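# Hang the long rail on two posts by its hooks

## Task

Place the long rail on the two posts so that the hook at each of its ends sits fully inside the red-marked slot. When finished, the posts must bear the rail's weight and only the posts or the robot may be in contact with it. The rail has to stay put unaided: if a gripper is still touching it, the rail must not roll or drop noticeably once the robot lets go. A placement that holds only because the robot supports it is not complete.

## Robot and tools

Robot: two arms, left_arm and right_arm, each with a two-finger parallel gripper. All poses use one shared scene frame. The origin is on the tabletop midway between the arms, +z is up, +x points out over the table, and left_arm sits on the +y side. The names left and right do not match the sides of any image. Each gripper's fingers extend along its own +z axis and close along its own y axis. end_effector_position is the point between the finger pads, roughly 1 cm behind the tips.

Row layout (used by execute_actions and move): one flat list of 16 numbers covering both arms, left first. Left: x, y, z, qw, qx, qy, qz, opening; then the same eight for right. x, y, z are an absolute target position in metres in the scene frame; qw, qx, qy, qz are an absolute target orientation, w first. Opening runs from -1 (closed) to +1 (fully open, 0.094 m). Every row must contain both arms even if only one moves; to keep an arm still, repeat the exact pose from the latest result and the opening it should keep. Reuse your own quaternion to hold an orientation rather than copying a drifted reported one.

execute_actions(actions): a list of up to 15 actions. Each action is a list of up to 15 rows; each row lasts one control step of 1/30 s, and if fewer than 15 rows are given the final row is held for the remaining steps. An empty list simply returns the current state and images. Any target more than 0.6 m from that gripper's current position along any of its own axes causes the action to be rejected for both arms; a malformed action, or a first action failing that check, rejects the entire call with no motion. At each step the command is clipped to within 70 mm and 16 degrees of the measured pose, so a distant target may need several actions; after an action the arm continues only to its last clipped pose. Position is favoured over orientation when both cannot be met. Expect to land a centimetre or more off, usually low.

move(target, speed, blocking): target is one 16-number row of absolute poses. Each gripper follows a straight line toward its pose, all paths finishing together, lasting 0.5 to 10 s (longer ones are cut off at 10 s). Rotation goes the shorter way. speed is the top path speed in m/s, 0.002 to 0.5, default 0.25; turning rate is capped at twice that in rad/s. Paths do not avoid obstacles or the other arm; grippers lag, can wander, and can overshoot the speed near full stretch. Faster contact and targets set deeper past a contact push harder. Opening is applied at the start. With blocking=false you get control back after 0.5 s; use wait(0) to poll, and send no new actions or moves until its end shows, or call stop. The result adds a move: line giving the ending (done, off_target, moving, held, fault) and limits that acted: paced means the pose was clipped, held means a check blocked steps (the arm may then surge). Distance to pose per gripper is also reported.

wait(seconds): 0 to 10 s, arms keep their last command; returns early if a running move finishes.

stop(): brakes a running move; needs stopping room, more at high speed. Fingers continue.

zoom_image(camera, region): camera is cam_high, cam_low, cam_left_wrist or cam_right_wrist (each 896x504); region is [x0, y0, x1, y1] in image pixels from the top-left, no bigger than 504 by 504.

finished_scene(scene): pass the current scene's number; it ends the scene irreversibly and reports success. Only call it once the rail hangs on its own. Replying without a tool call ends everything.

Results: a state line per arm with position and quaternion (reported hand position may be off, more so at long reach); Hand target lines show where the controller is currently driving; grip_measured is finger opening on the command scale (the last joint value gives metres; each gripper may read about 1 mm off consistently). Step readings list positions at some steps, with HELD marking blocked steps. A pose unreachable line means the clearance check altered or blocked that arm's command. FAULT lines mark an arm stop. Joint limits (rad): waist -2.618 to 3.054, shoulder 0 to 3.142, elbow 0 to 3.142, wrist pitch -1.571 to 1.571, wrist yaw -1.571 to 1.571, wrist roll -2.094 to 2.094; elbows stop just short of straight.

Gripping: to hold, command an opening below grip_measured, about 0.03 lower for a firm hold, less for a gentle one. Pad force tops out near 50 to 62 N and is weaker on very thin parts; first contact can spike.

Heat: carrying loads warms motors, even between calls. A MOTOR HOT warning appears at 75 °C; at 90 °C the arm is halted for 10 s; at 100 °C it goes limp and drops. Avoid long static holding.

Avoid: dropping the rail or knocking anything off the table, letting the arms collide or press each other, hard pushes or slams, and leaving the rail resting on the grippers. Brief disturbances may tug on held parts. The simulation continues while you compose replies, holding the last command.

Each tool is called after "Request:" as name(argument=value, ...), one argument or row to a line, values as JSON.

## Session

Request:
execute_actions(
  actions=[],
)

Scene clock: 0.00 s.
left_arm: end_effector_position=(+0.2062, -0.1038, +0.1123) grip_measured=+1.000 end_effector_quat_wxyz=(-0.014, +0.420, +0.900, -0.118) | right_arm: end_effector_position=(+0.5258, -0.4588, +0.2364) grip_measured=+1.000 end_effector_quat_wxyz=(+0.578, +0.718, +0.127, +0.367)
Joint positions: left_arm=[-0.782  2.286  2.195 -1.383  0.217 -0.106  0.094] | right_arm=[0.195 2.048 1.405 0.546 0.877 2.037 0.094]
Joint velocities: left_arm=[-0.012 -0.022 -0.007 -0.037 -0.007 -0.007  0.   ] | right_arm=[ 0.002 -0.007  0.002 -0.037 -0.007  0.007  0.   ]
Motor temperatures (°C, as the motors report them): left_arm=[26 25 24 24 24 24] | right_arm=[26 26 26 25 24 25]
Hand target (left_arm): +0.208, -0.107, +0.123; -0.000, +0.422, +0.898, -0.126
Hand target (right_arm): +0.525, -0.459, +0.241; +0.580, +0.717, +0.128, +0.365

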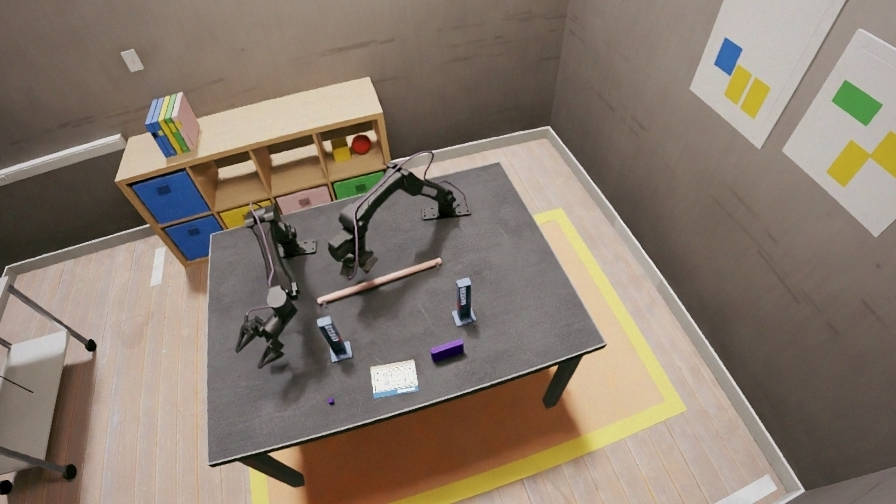

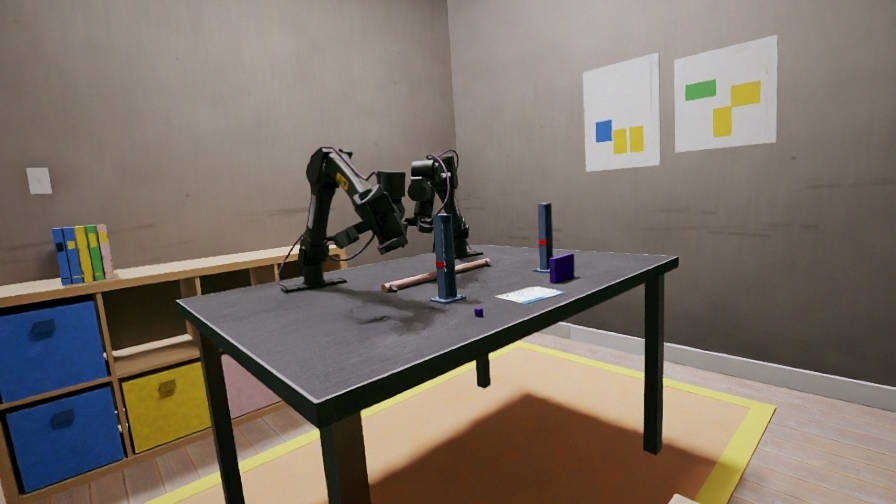

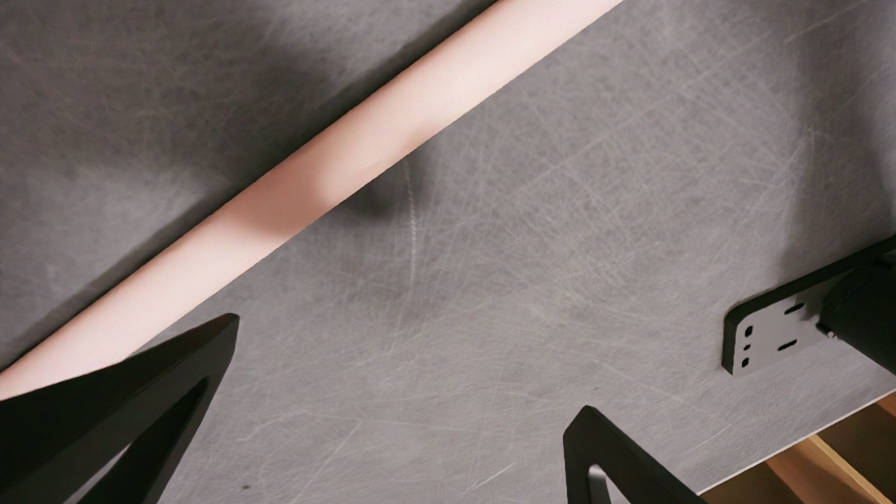

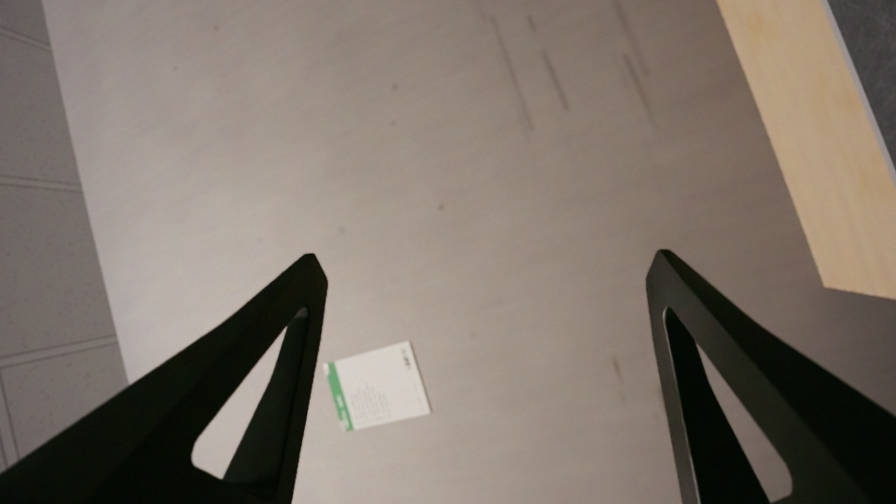

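Request:
zoom_image(
  camera="cam_high",
  region=[290, 230, 500, 380],
)

Request:
zoom_image(
  camera="cam_low",
  region=[360, 190, 600, 320],
)

Region (290, 230, 500, 380) of cam_high's 896x504 image, scaled by 2.400, with more detail than that image has; it fills the top 360 rows of this view, and the rest is white.

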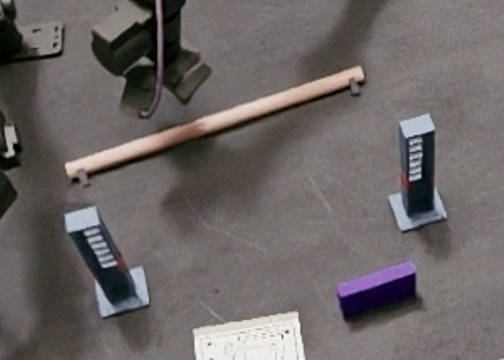

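Region (360, 190, 600, 320) of cam_low's 896x504 image, scaled by 2.100, with more detail than that image has; it fills the top 273 rows of this view, and the rest is white.

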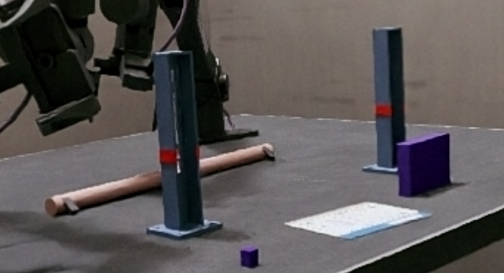

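Request:
move(
  target=[0.15,0.15,0.33,0,0,1,0,1,0.4,-0.45,0.4,0.3,0.5,0.75,0.3,1],
)

Request:
move(
  target=[0.15,0.15,0.33,0,0,1,0,1,0.15,-0.3,0.33,0,0,1,0,1],
)

Scene clock: 4.53 s.
left_arm: end_effector_position=(+0.1481, +0.1435, +0.3293) grip_measured=+1.000 end_effector_quat_wxyz=(+0.196, +0.018, +0.962, -0.187) | right_arm: end_effector_position=(+0.3972, -0.4477, +0.3962) grip_measured=+1.000 end_effector_quat_wxyz=(+0.301, +0.506, +0.752, +0.296)
Joint positions: left_arm=[-0.523  1.206  1.738 -1.555  0.038 -0.681  0.094] | right_arm=[-0.244  1.941  2.59  -1.435 -0.428  0.974  0.094]
Joint velocities: left_arm=[ 0.007  0.002  0.007 -0.022  0.066 -0.081  0.   ] | right_arm=[ 0.007  0.007 -0.002 -0.037 -0.007 -0.051  0.   ]
Motor temperatures (°C, as the motors report them): left_arm=[26 26 24 25 24 24] | right_arm=[26 28 27 26 24 25]
Hand target (left_arm): +0.148, +0.150, +0.329; +0.203, +0.009, +0.962, -0.181
Hand target (right_arm): +0.397, -0.450, +0.397; +0.304, +0.502, +0.754, +0.294
Off the commanded pose (left_arm): 0.007 m, 32 deg; orientation clipped at the last step of the last action.
Off the commanded pose (right_arm): 0.005 m, 1 deg.
joint sent to its limit (left arm) — the command would take joint 4 (wrist pitch) past its lower limit, so that joint was sent only as far as its limit.
move: off_target (left_arm); limits=paced

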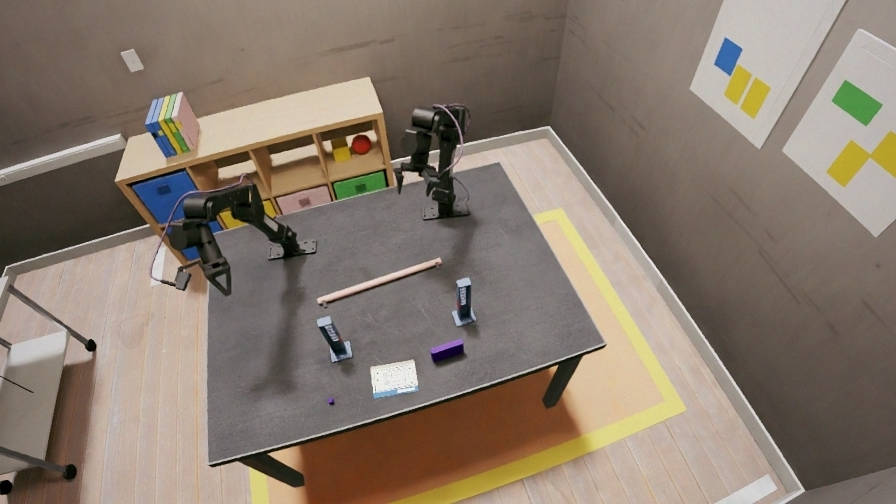

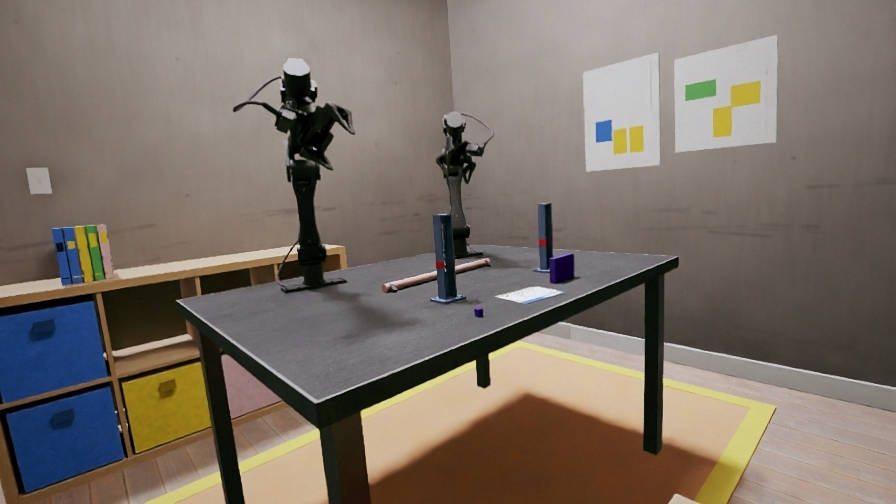

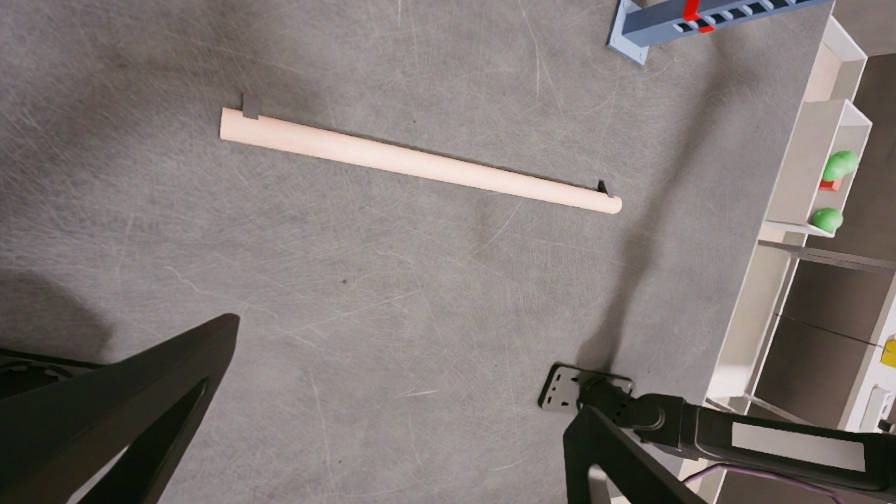

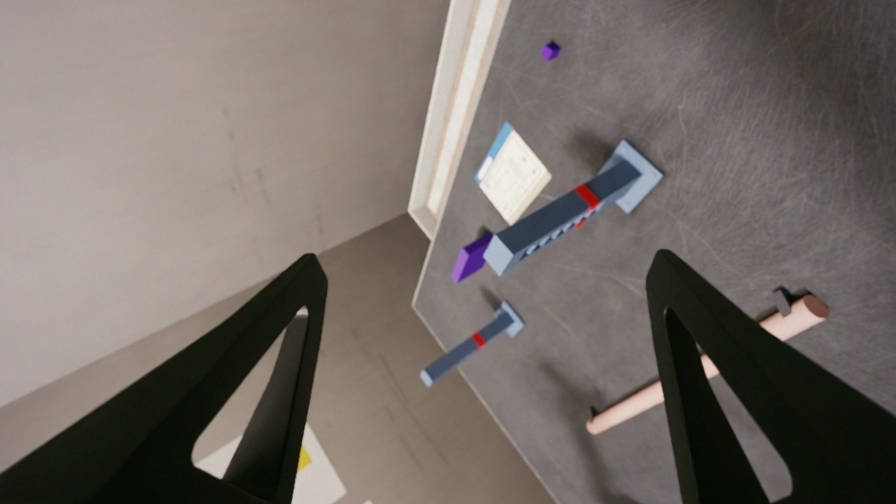

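Scene clock: 8.10 s.
left_arm: end_effector_position=(+0.1491, +0.1446, +0.3293) grip_measured=+1.000 end_effector_quat_wxyz=(+0.196, +0.010, +0.962, -0.188) | right_arm: end_effector_position=(+0.1557, -0.3009, +0.3278) grip_measured=+1.000 end_effector_quat_wxyz=(+0.283, +0.027, +0.954, +0.091)
Joint positions: left_arm=[-0.516  1.206  1.738 -1.555  0.038 -0.692  0.094] | right_arm=[ 0.355  1.045  1.631 -1.555 -0.041  0.279  0.094]
Joint velocities: left_arm=[ 0.002 -0.012  0.002 -0.081  0.051 -0.022  0.   ] | right_arm=[ 0.017 -0.012  0.002 -0.081 -0.037 -0.022  0.   ]
Motor temperatures (°C, as the motors report them): left_arm=[26 26 24 25 24 24] | right_arm=[26 28 27 26 24 25]
Hand target (left_arm): +0.150, +0.150, +0.329; +0.200, +0.003, +0.963, -0.183
Hand target (right_arm): +0.151, -0.302, +0.326; +0.285, +0.018, +0.954, +0.086
Off the commanded pose (left_arm): 0.006 m, 32 deg; orientation clipped at the last step of the last action.
Off the commanded pose (right_arm): 0.006 m, 35 deg; orientation clipped at the last step of the last action.
joint sent to its limit (left arm) — the command would take joint 4 (wrist pitch) past its lower limit, so that joint was sent only as far as its limit.
joint sent to its limit (right arm) — the command would take joint 4 (wrist pitch) past its lower limit, so that joint was sent only as far as its limit.
move: off_target (left_arm, right_arm); limits=paced

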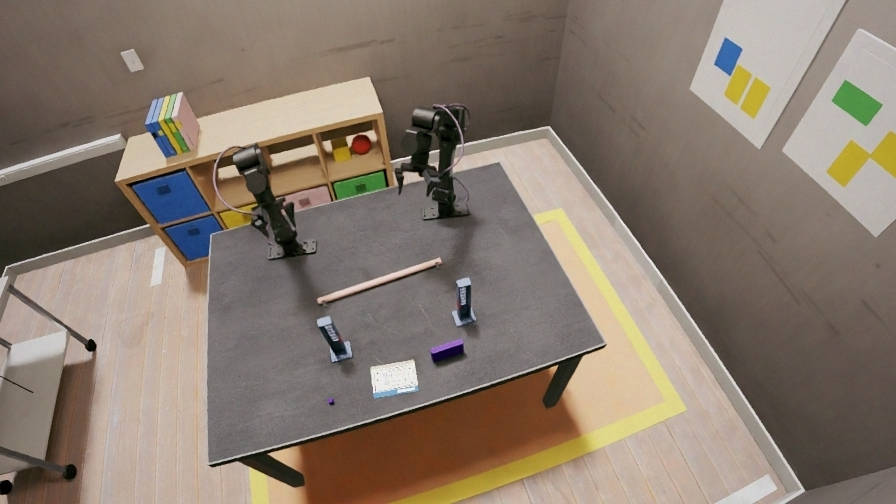

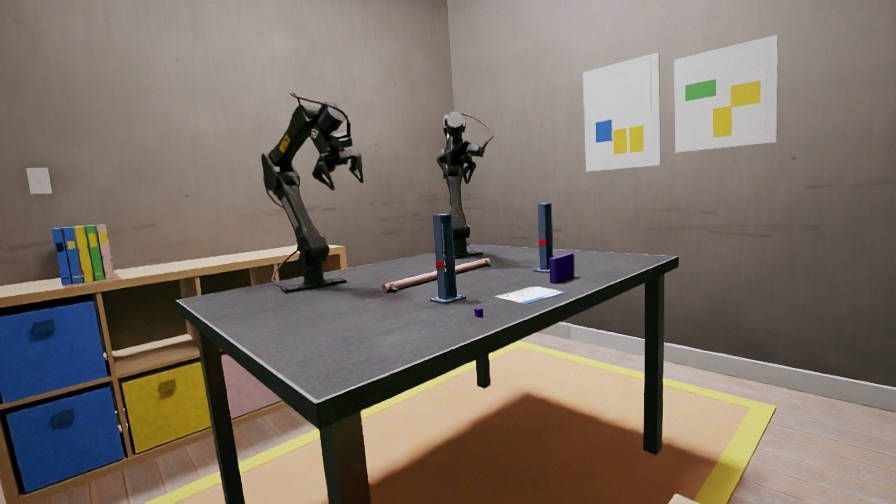

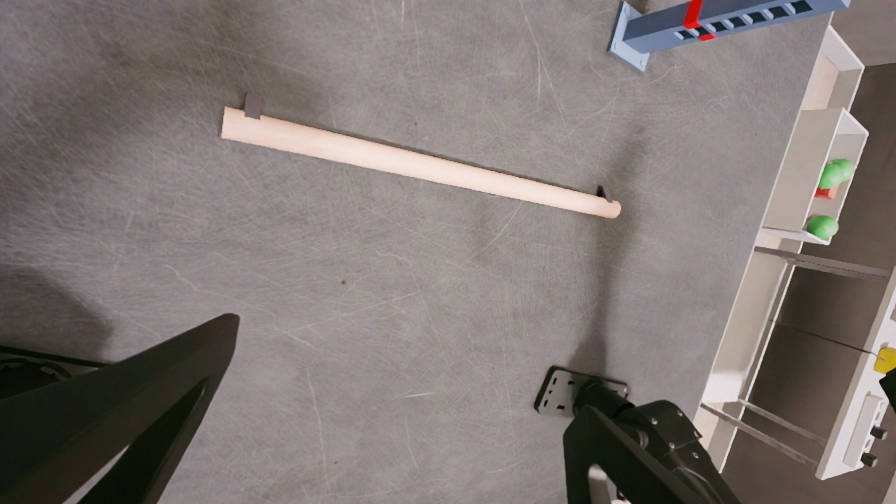

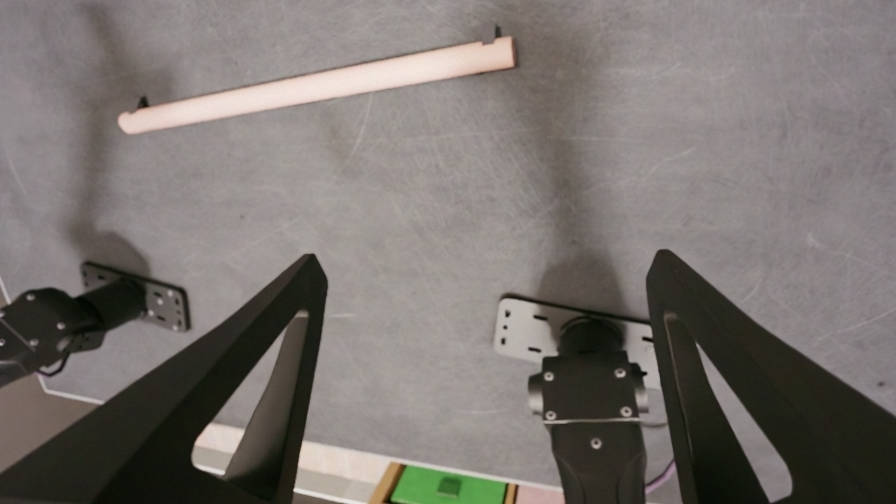

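Request:
move(
  target=[0.2,0.14,0.12,0,0.707,0.707,0,1,0.2,-0.24,0.12,0,-0.707,0.707,0,1],
)

Scene clock: 12.53 s.
left_arm: end_effector_position=(+0.2003, +0.1421, +0.1208) grip_measured=+1.000 end_effector_quat_wxyz=(-0.003, +0.697, +0.717, -0.008) | right_arm: end_effector_position=(+0.2069, -0.2393, +0.1219) grip_measured=+1.000 end_effector_quat_wxyz=(-0.003, +0.699, -0.715, -0.001)
Joint positions: left_arm=[-0.419  1.602  1.31  -1.287  0.015  0.938  0.094] | right_arm=[ 0.566  1.551  1.263 -1.276 -0.004 -1.127  0.094]
Joint velocities: left_arm=[-0.007 -0.022 -0.012  0.007 -0.051  0.022  0.   ] | right_arm=[-0.012 -0.002  0.002 -0.095  0.081  0.022  0.   ]
Motor temperatures (°C, as the motors report them): left_arm=[26 26 24 25 24 24] | right_arm=[26 28 27 26 24 25]
Hand target (left_arm): +0.202, +0.139, +0.118; +0.001, +0.705, +0.710, -0.004
Hand target (right_arm): +0.205, -0.237, +0.118; -0.001, +0.706, -0.708, -0.003
Off the commanded pose (left_arm): 0.002 m, 2 deg.
Off the commanded pose (right_arm): 0.007 m, 1 deg.
move: done

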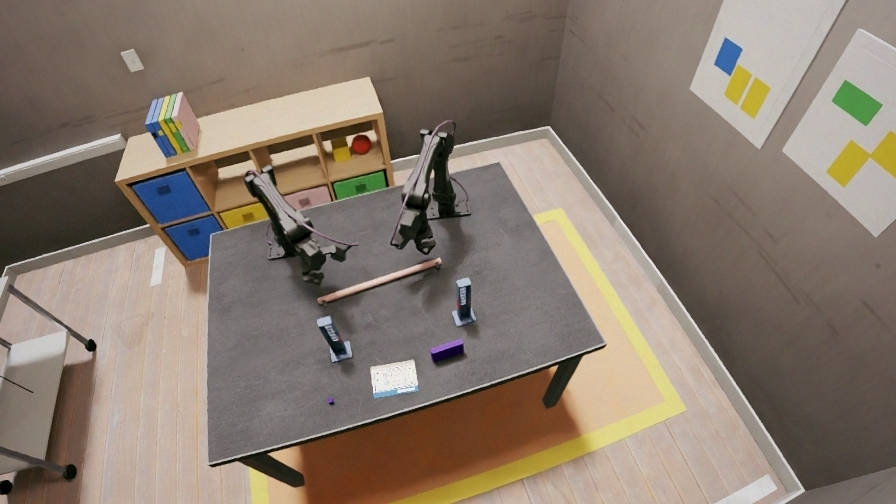

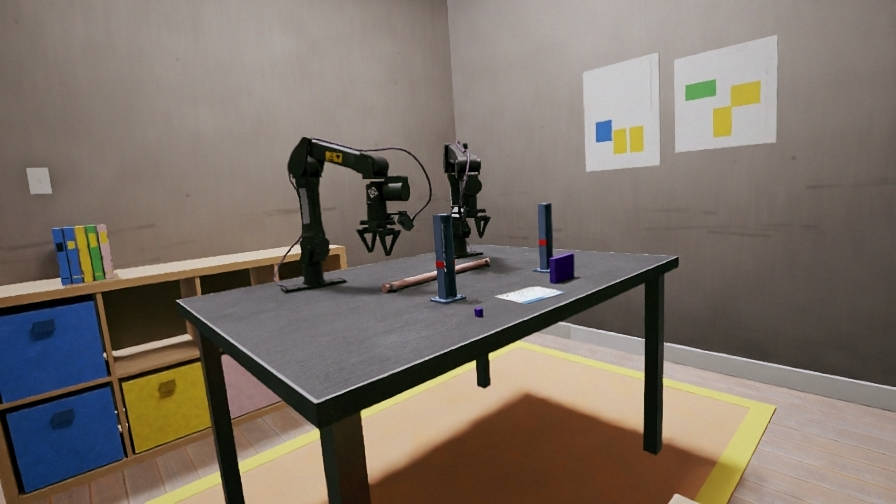

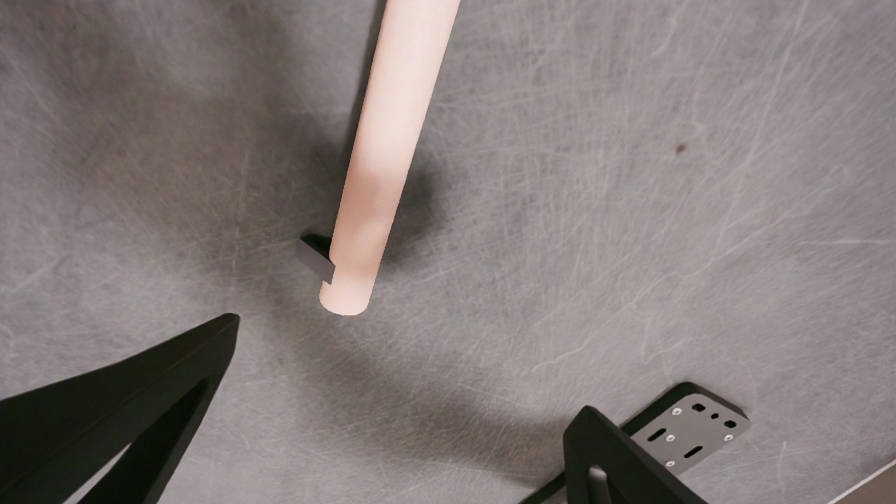

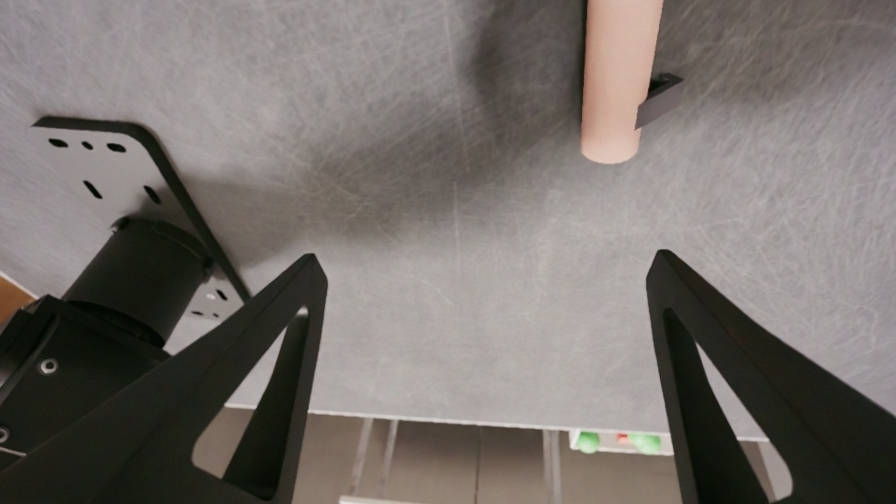

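Request:
move(
  target=[0.24,0.11,0.06,0,0.707,0.707,0,1,0.255,-0.18,0.06,0,-0.707,0.707,0,1],
)

Request:
zoom_image(
  camera="cam_low",
  region=[370, 240, 500, 310],
)

Scene clock: 13.70 s.
left_arm: end_effector_position=(+0.2350, +0.1164, +0.0569) grip_measured=+1.000 end_effector_quat_wxyz=(-0.016, +0.701, +0.713, -0.006) | right_arm: end_effector_position=(+0.2477, -0.1863, +0.0543) grip_measured=+1.000 end_effector_quat_wxyz=(+0.018, +0.707, -0.707, -0.005)
Joint positions: left_arm=[-0.428  1.826  1.31  -1.087  0.006  0.94   0.094] | right_arm=[ 0.666  1.861  1.343 -1.09   0.001 -1.051  0.094]
Joint velocities: left_arm=[-0.002 -0.007  0.007 -0.037 -0.007 -0.022  0.   ] | right_arm=[-0.002  0.012 -0.007  0.022 -0.066  0.007  0.   ]
Motor temperatures (°C, as the motors report them): left_arm=[26 26 24 25 24 24] | right_arm=[26 28 27 26 24 25]
Hand target (left_arm): +0.240, +0.110, +0.060; -0.000, +0.707, +0.707, -0.000
Hand target (right_arm): +0.255, -0.178, +0.061; -0.000, +0.707, -0.707, -0.002
Off the commanded pose (left_arm): 0.009 m, 2 deg.
Off the commanded pose (right_arm): 0.011 m, 2 deg.
move: off_target (right_arm)

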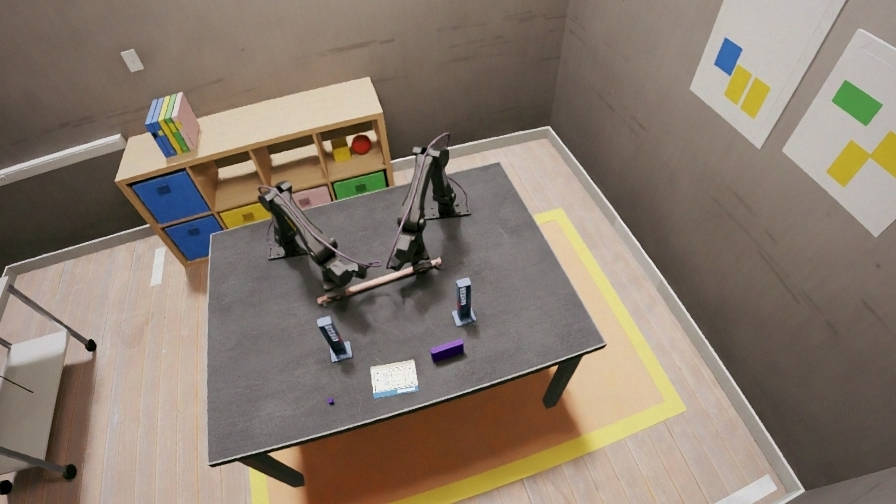

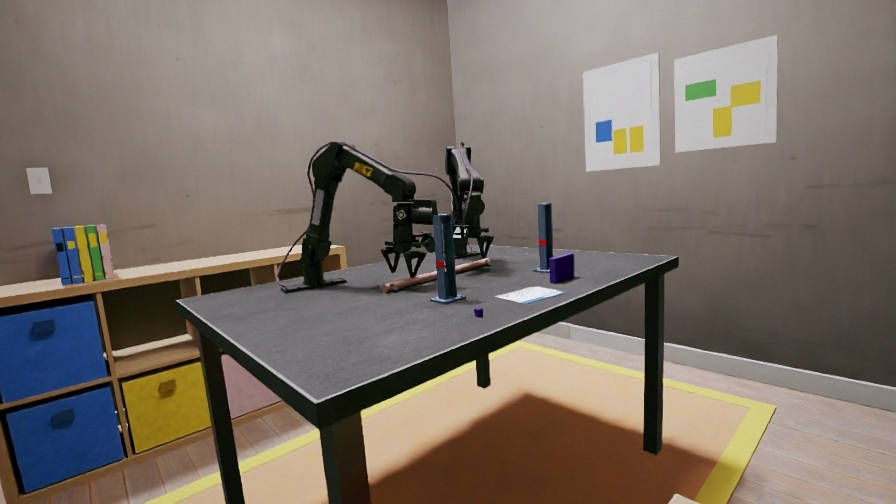

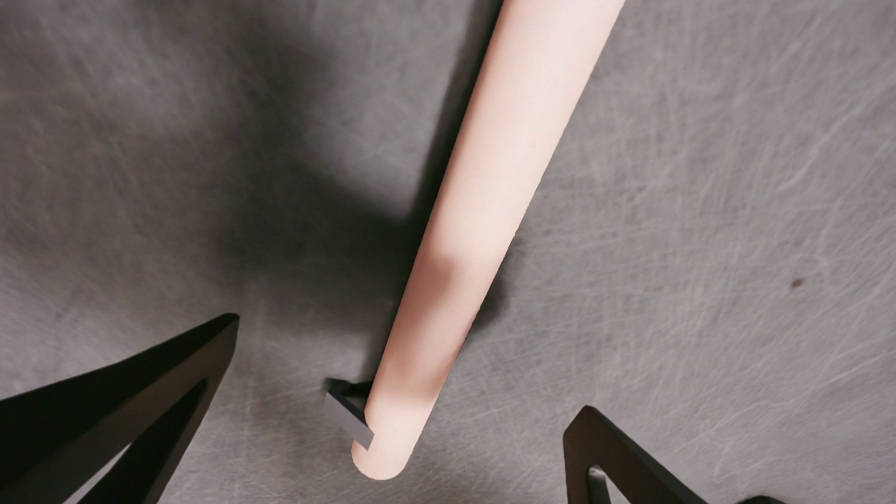

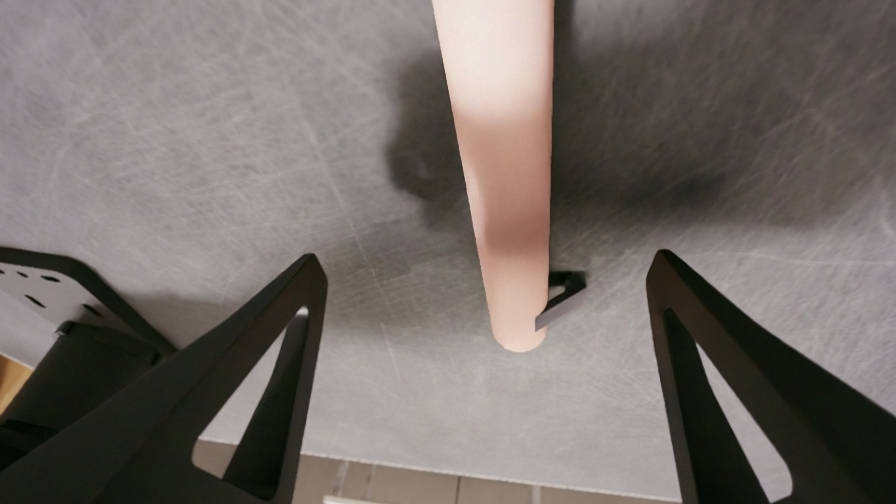

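Region (370, 240, 500, 310) of cam_low's 896x504 image, scaled by 3.877, with more detail than that image has; it fills the top 271 rows of this view, and the rest is white.

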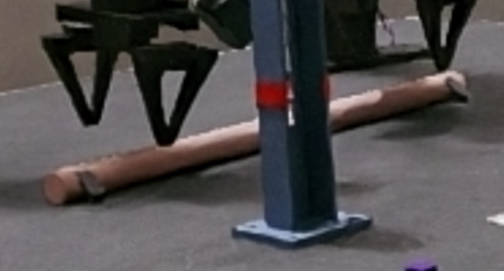

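Request:
move(
  target=[0.243,0.11,0.022,0,0.707,0.707,0,0.5,0.262,-0.18,0.022,0,-0.707,0.707,0,0.5],
  speed=0.08,
)

Scene clock: 14.83 s.
left_arm: end_effector_position=(+0.2418, +0.1117, +0.0245) grip_measured=+0.502 end_effector_quat_wxyz=(-0.005, +0.702, +0.712, -0.004) | right_arm: end_effector_position=(+0.2630, -0.1781, +0.0261) grip_measured=+0.502 end_effector_quat_wxyz=(-0.001, +0.707, -0.707, +0.002)
Joint positions: left_arm=[-0.428  1.876  1.239 -0.944  0.006  0.942  0.071] | right_arm=[ 0.666  1.921  1.308 -0.954  0.003 -1.051  0.071]
Joint velocities: left_arm=[-0.002  0.002  0.007 -0.051 -0.037  0.007 -0.001] | right_arm=[-0.007 -0.017  0.007 -0.037 -0.051  0.037  0.001]
Motor temperatures (°C, as the motors report them): left_arm=[26 26 24 25 24 24] | right_arm=[26 28 27 26 24 25]
Hand target (left_arm): +0.243, +0.110, +0.022; -0.000, +0.707, +0.707, +0.000
Hand target (right_arm): +0.263, -0.180, +0.022; +0.000, +0.707, -0.707, -0.000
Off the commanded pose (left_arm): 0.003 m, 1 deg.
Off the commanded pose (right_arm): 0.005 m, 0 deg.
move: done

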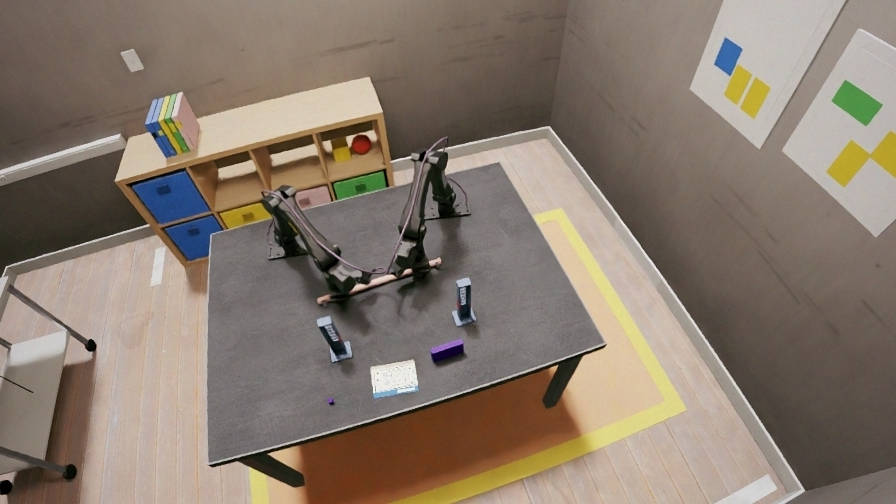

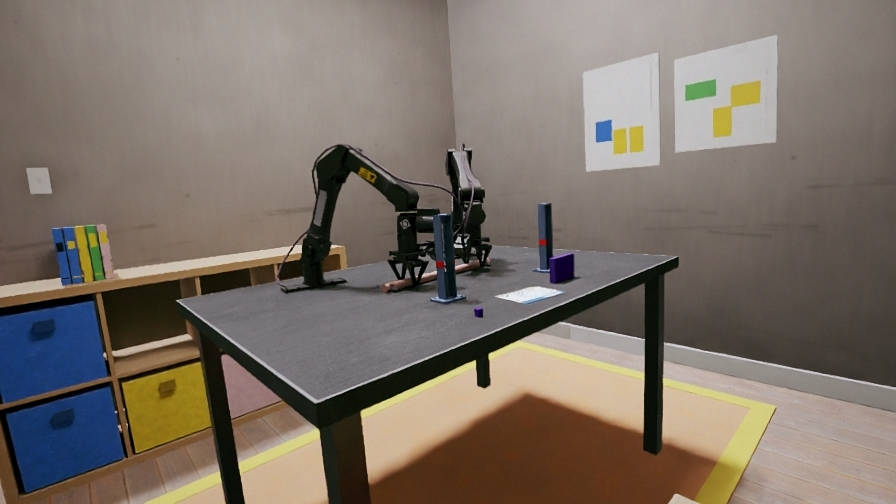

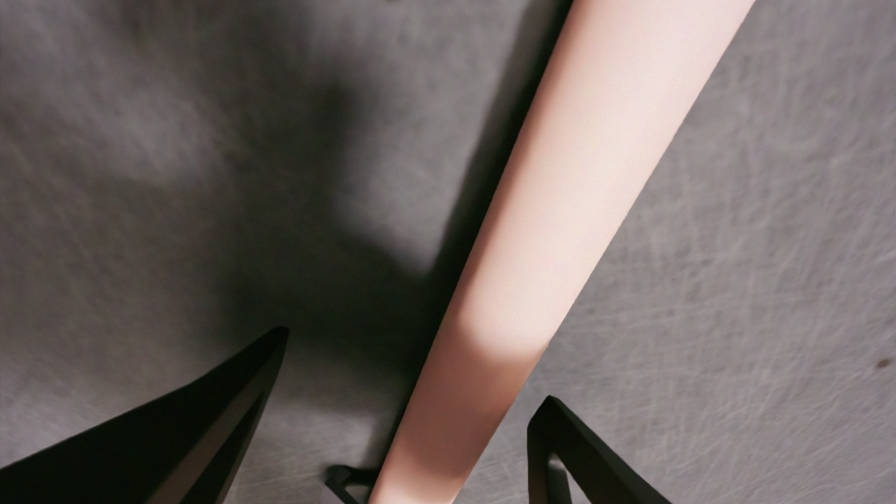

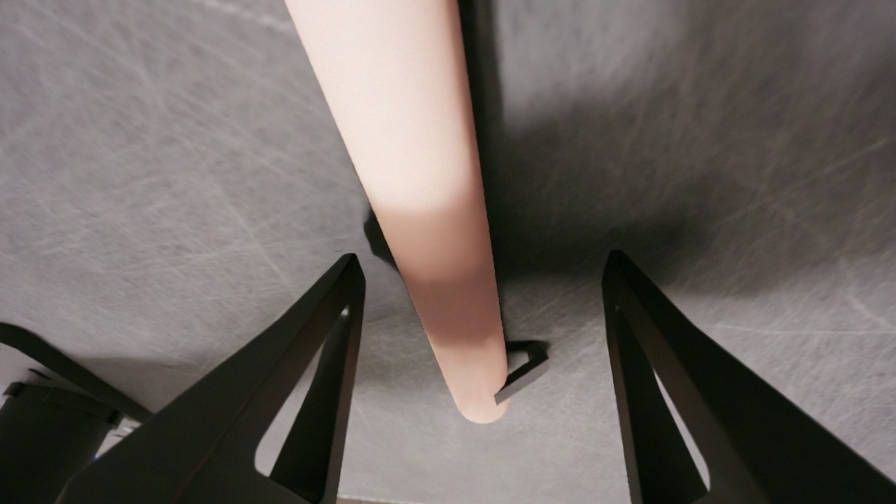

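Both grippers shift about 1 cm back, lower, and close.

Request:
move(
  target=[0.233,0.11,0.014,0,0.707,0.707,0,0.1,0.25,-0.18,0.013,0,-0.707,0.707,0,0.1],
  speed=0.03,
)

Request:
move(
  target=[0.233,0.11,0.014,0,0.707,0.707,0,-0.55,0.25,-0.18,0.013,0,-0.707,0.707,0,-0.55],
)

Scene clock: 15.83 s.
left_arm: end_effector_position=(+0.2324, +0.1141, +0.0139) grip_measured=+0.102 end_effector_quat_wxyz=(-0.013, +0.706, +0.708, -0.003) | right_arm: end_effector_position=(+0.2582, -0.1809, +0.0184) grip_measured=+0.102 end_effector_quat_wxyz=(-0.005, +0.706, -0.708, +0.005)
Joint positions: left_arm=[-0.441  1.876  1.192 -0.915  0.002  0.942  0.052] | right_arm=[ 0.668  1.905  1.252 -0.905  0.007 -1.046  0.052]
Joint velocities: left_arm=[ 0.007  0.007  0.007  0.022 -0.022  0.022 -0.   ] | right_arm=[ 0.022  0.017 -0.007 -0.037 -0.022  0.022  0.   ]
Motor temperatures (°C, as the motors report them): left_arm=[26 26 24 25 24 24] | right_arm=[26 28 27 26 24 25]
Hand target (left_arm): +0.233, +0.110, +0.014; -0.001, +0.707, +0.707, -0.000
Hand target (right_arm): +0.250, -0.180, +0.013; +0.000, +0.707, -0.707, -0.000
Off the commanded pose (left_arm): 0.004 m, 2 deg.
Off the commanded pose (right_arm): 0.010 m, 1 deg.
move: done

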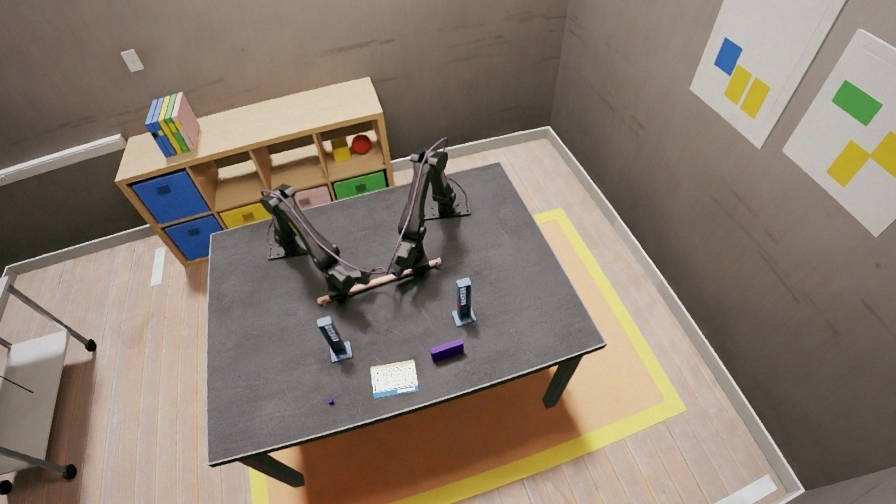

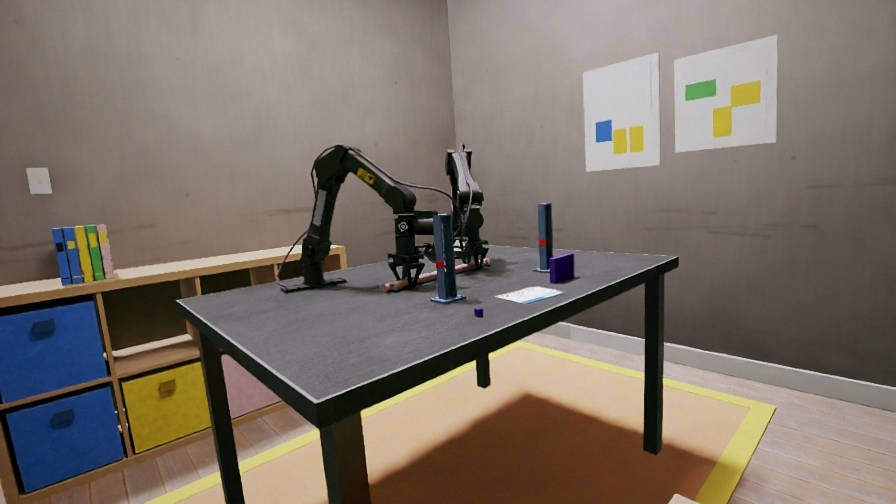

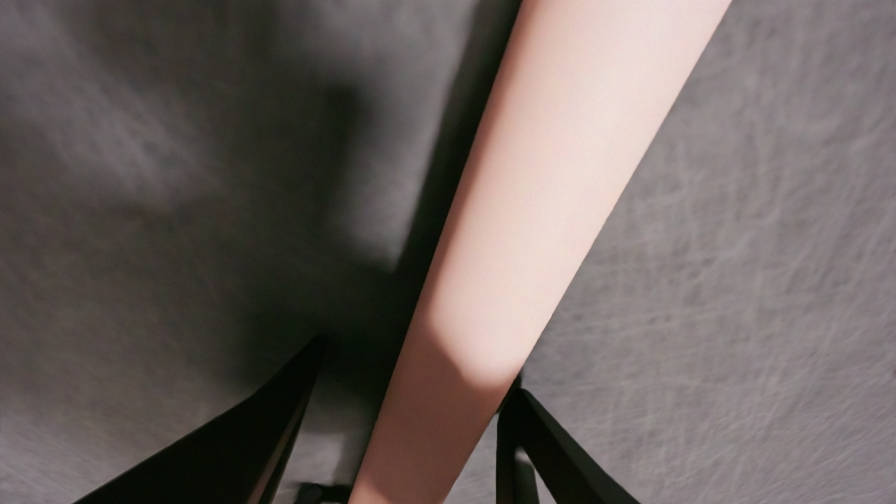

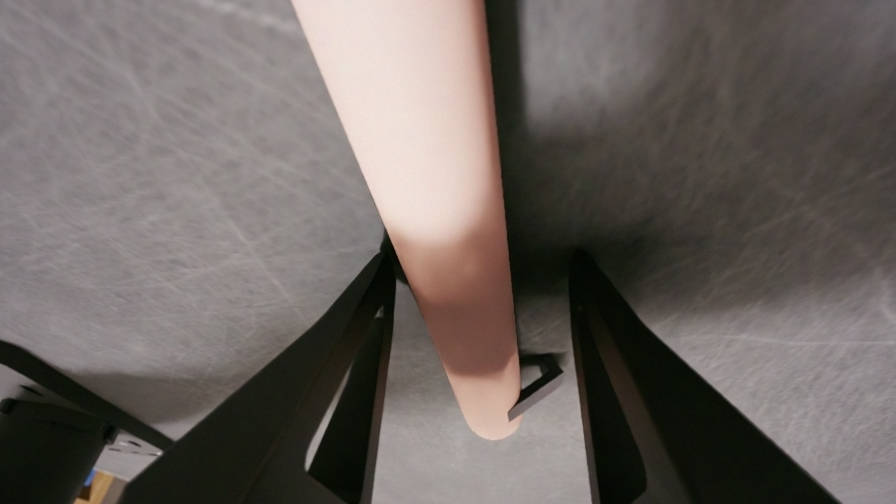

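Scene clock: 16.53 s.
left_arm: end_effector_position=(+0.2341, +0.1148, +0.0134) grip_measured=-0.502 end_effector_quat_wxyz=(-0.011, +0.704, +0.710, +0.001) | right_arm: end_effector_position=(+0.2584, -0.1814, +0.0180) grip_measured=-0.485 end_effector_quat_wxyz=(-0.004, +0.711, -0.703, +0.008)
Joint positions: left_arm=[-0.44   1.876  1.19  -0.908 -0.005  0.936  0.023] | right_arm=[ 0.669  1.905  1.25  -0.904  0.013 -1.058  0.024]
Joint velocities: left_arm=[-0.017  0.022  0.002 -0.051 -0.037  0.037  0.   ] | right_arm=[-0.007  0.012 -0.012  0.037  0.007  0.007  0.001]
Motor temperatures (°C, as the motors report them): left_arm=[26 27 24 25 24 24] | right_arm=[26 28 27 26 24 25]
Hand target (left_arm): +0.233, +0.110, +0.014; -0.001, +0.707, +0.707, +0.000
Hand target (right_arm): +0.250, -0.180, +0.013; +0.000, +0.707, -0.707, -0.000
Off the commanded pose (left_arm): 0.005 m, 1 deg.
Off the commanded pose (right_arm): 0.010 m, 1 deg.
move: done

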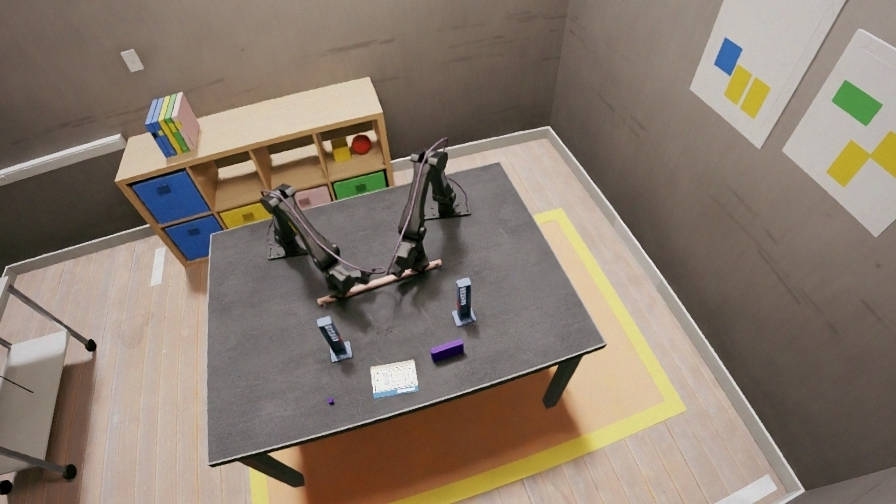

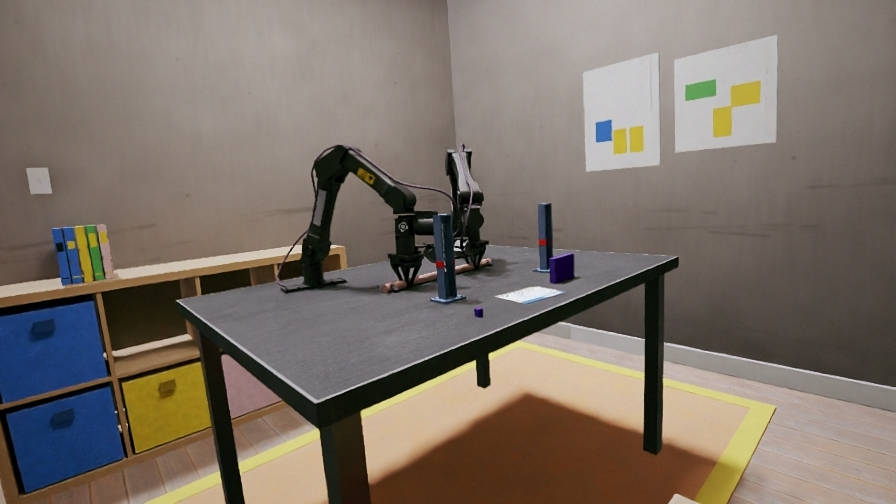

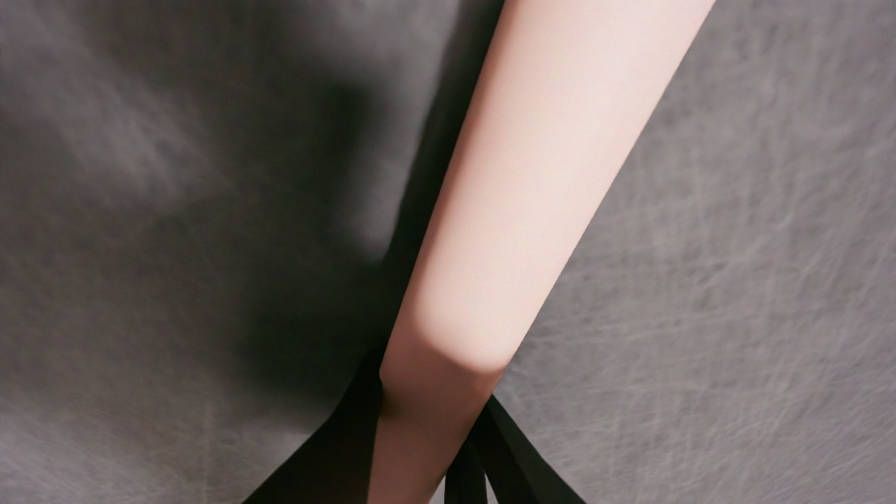

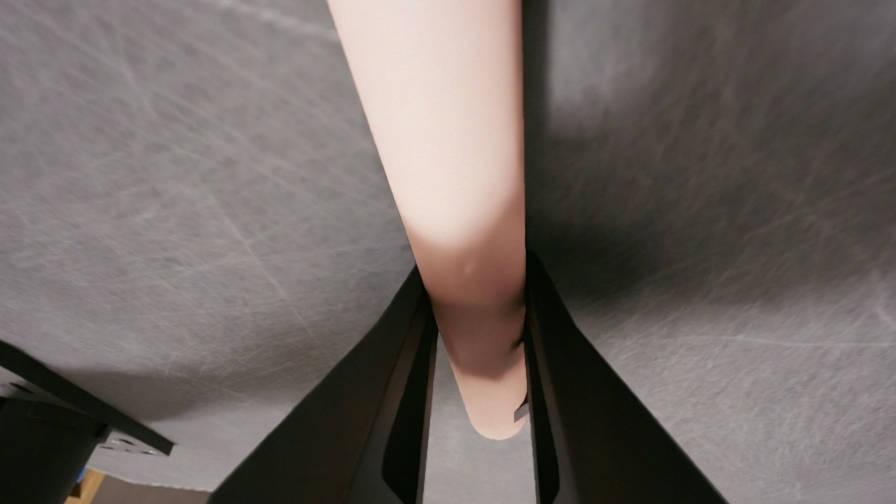

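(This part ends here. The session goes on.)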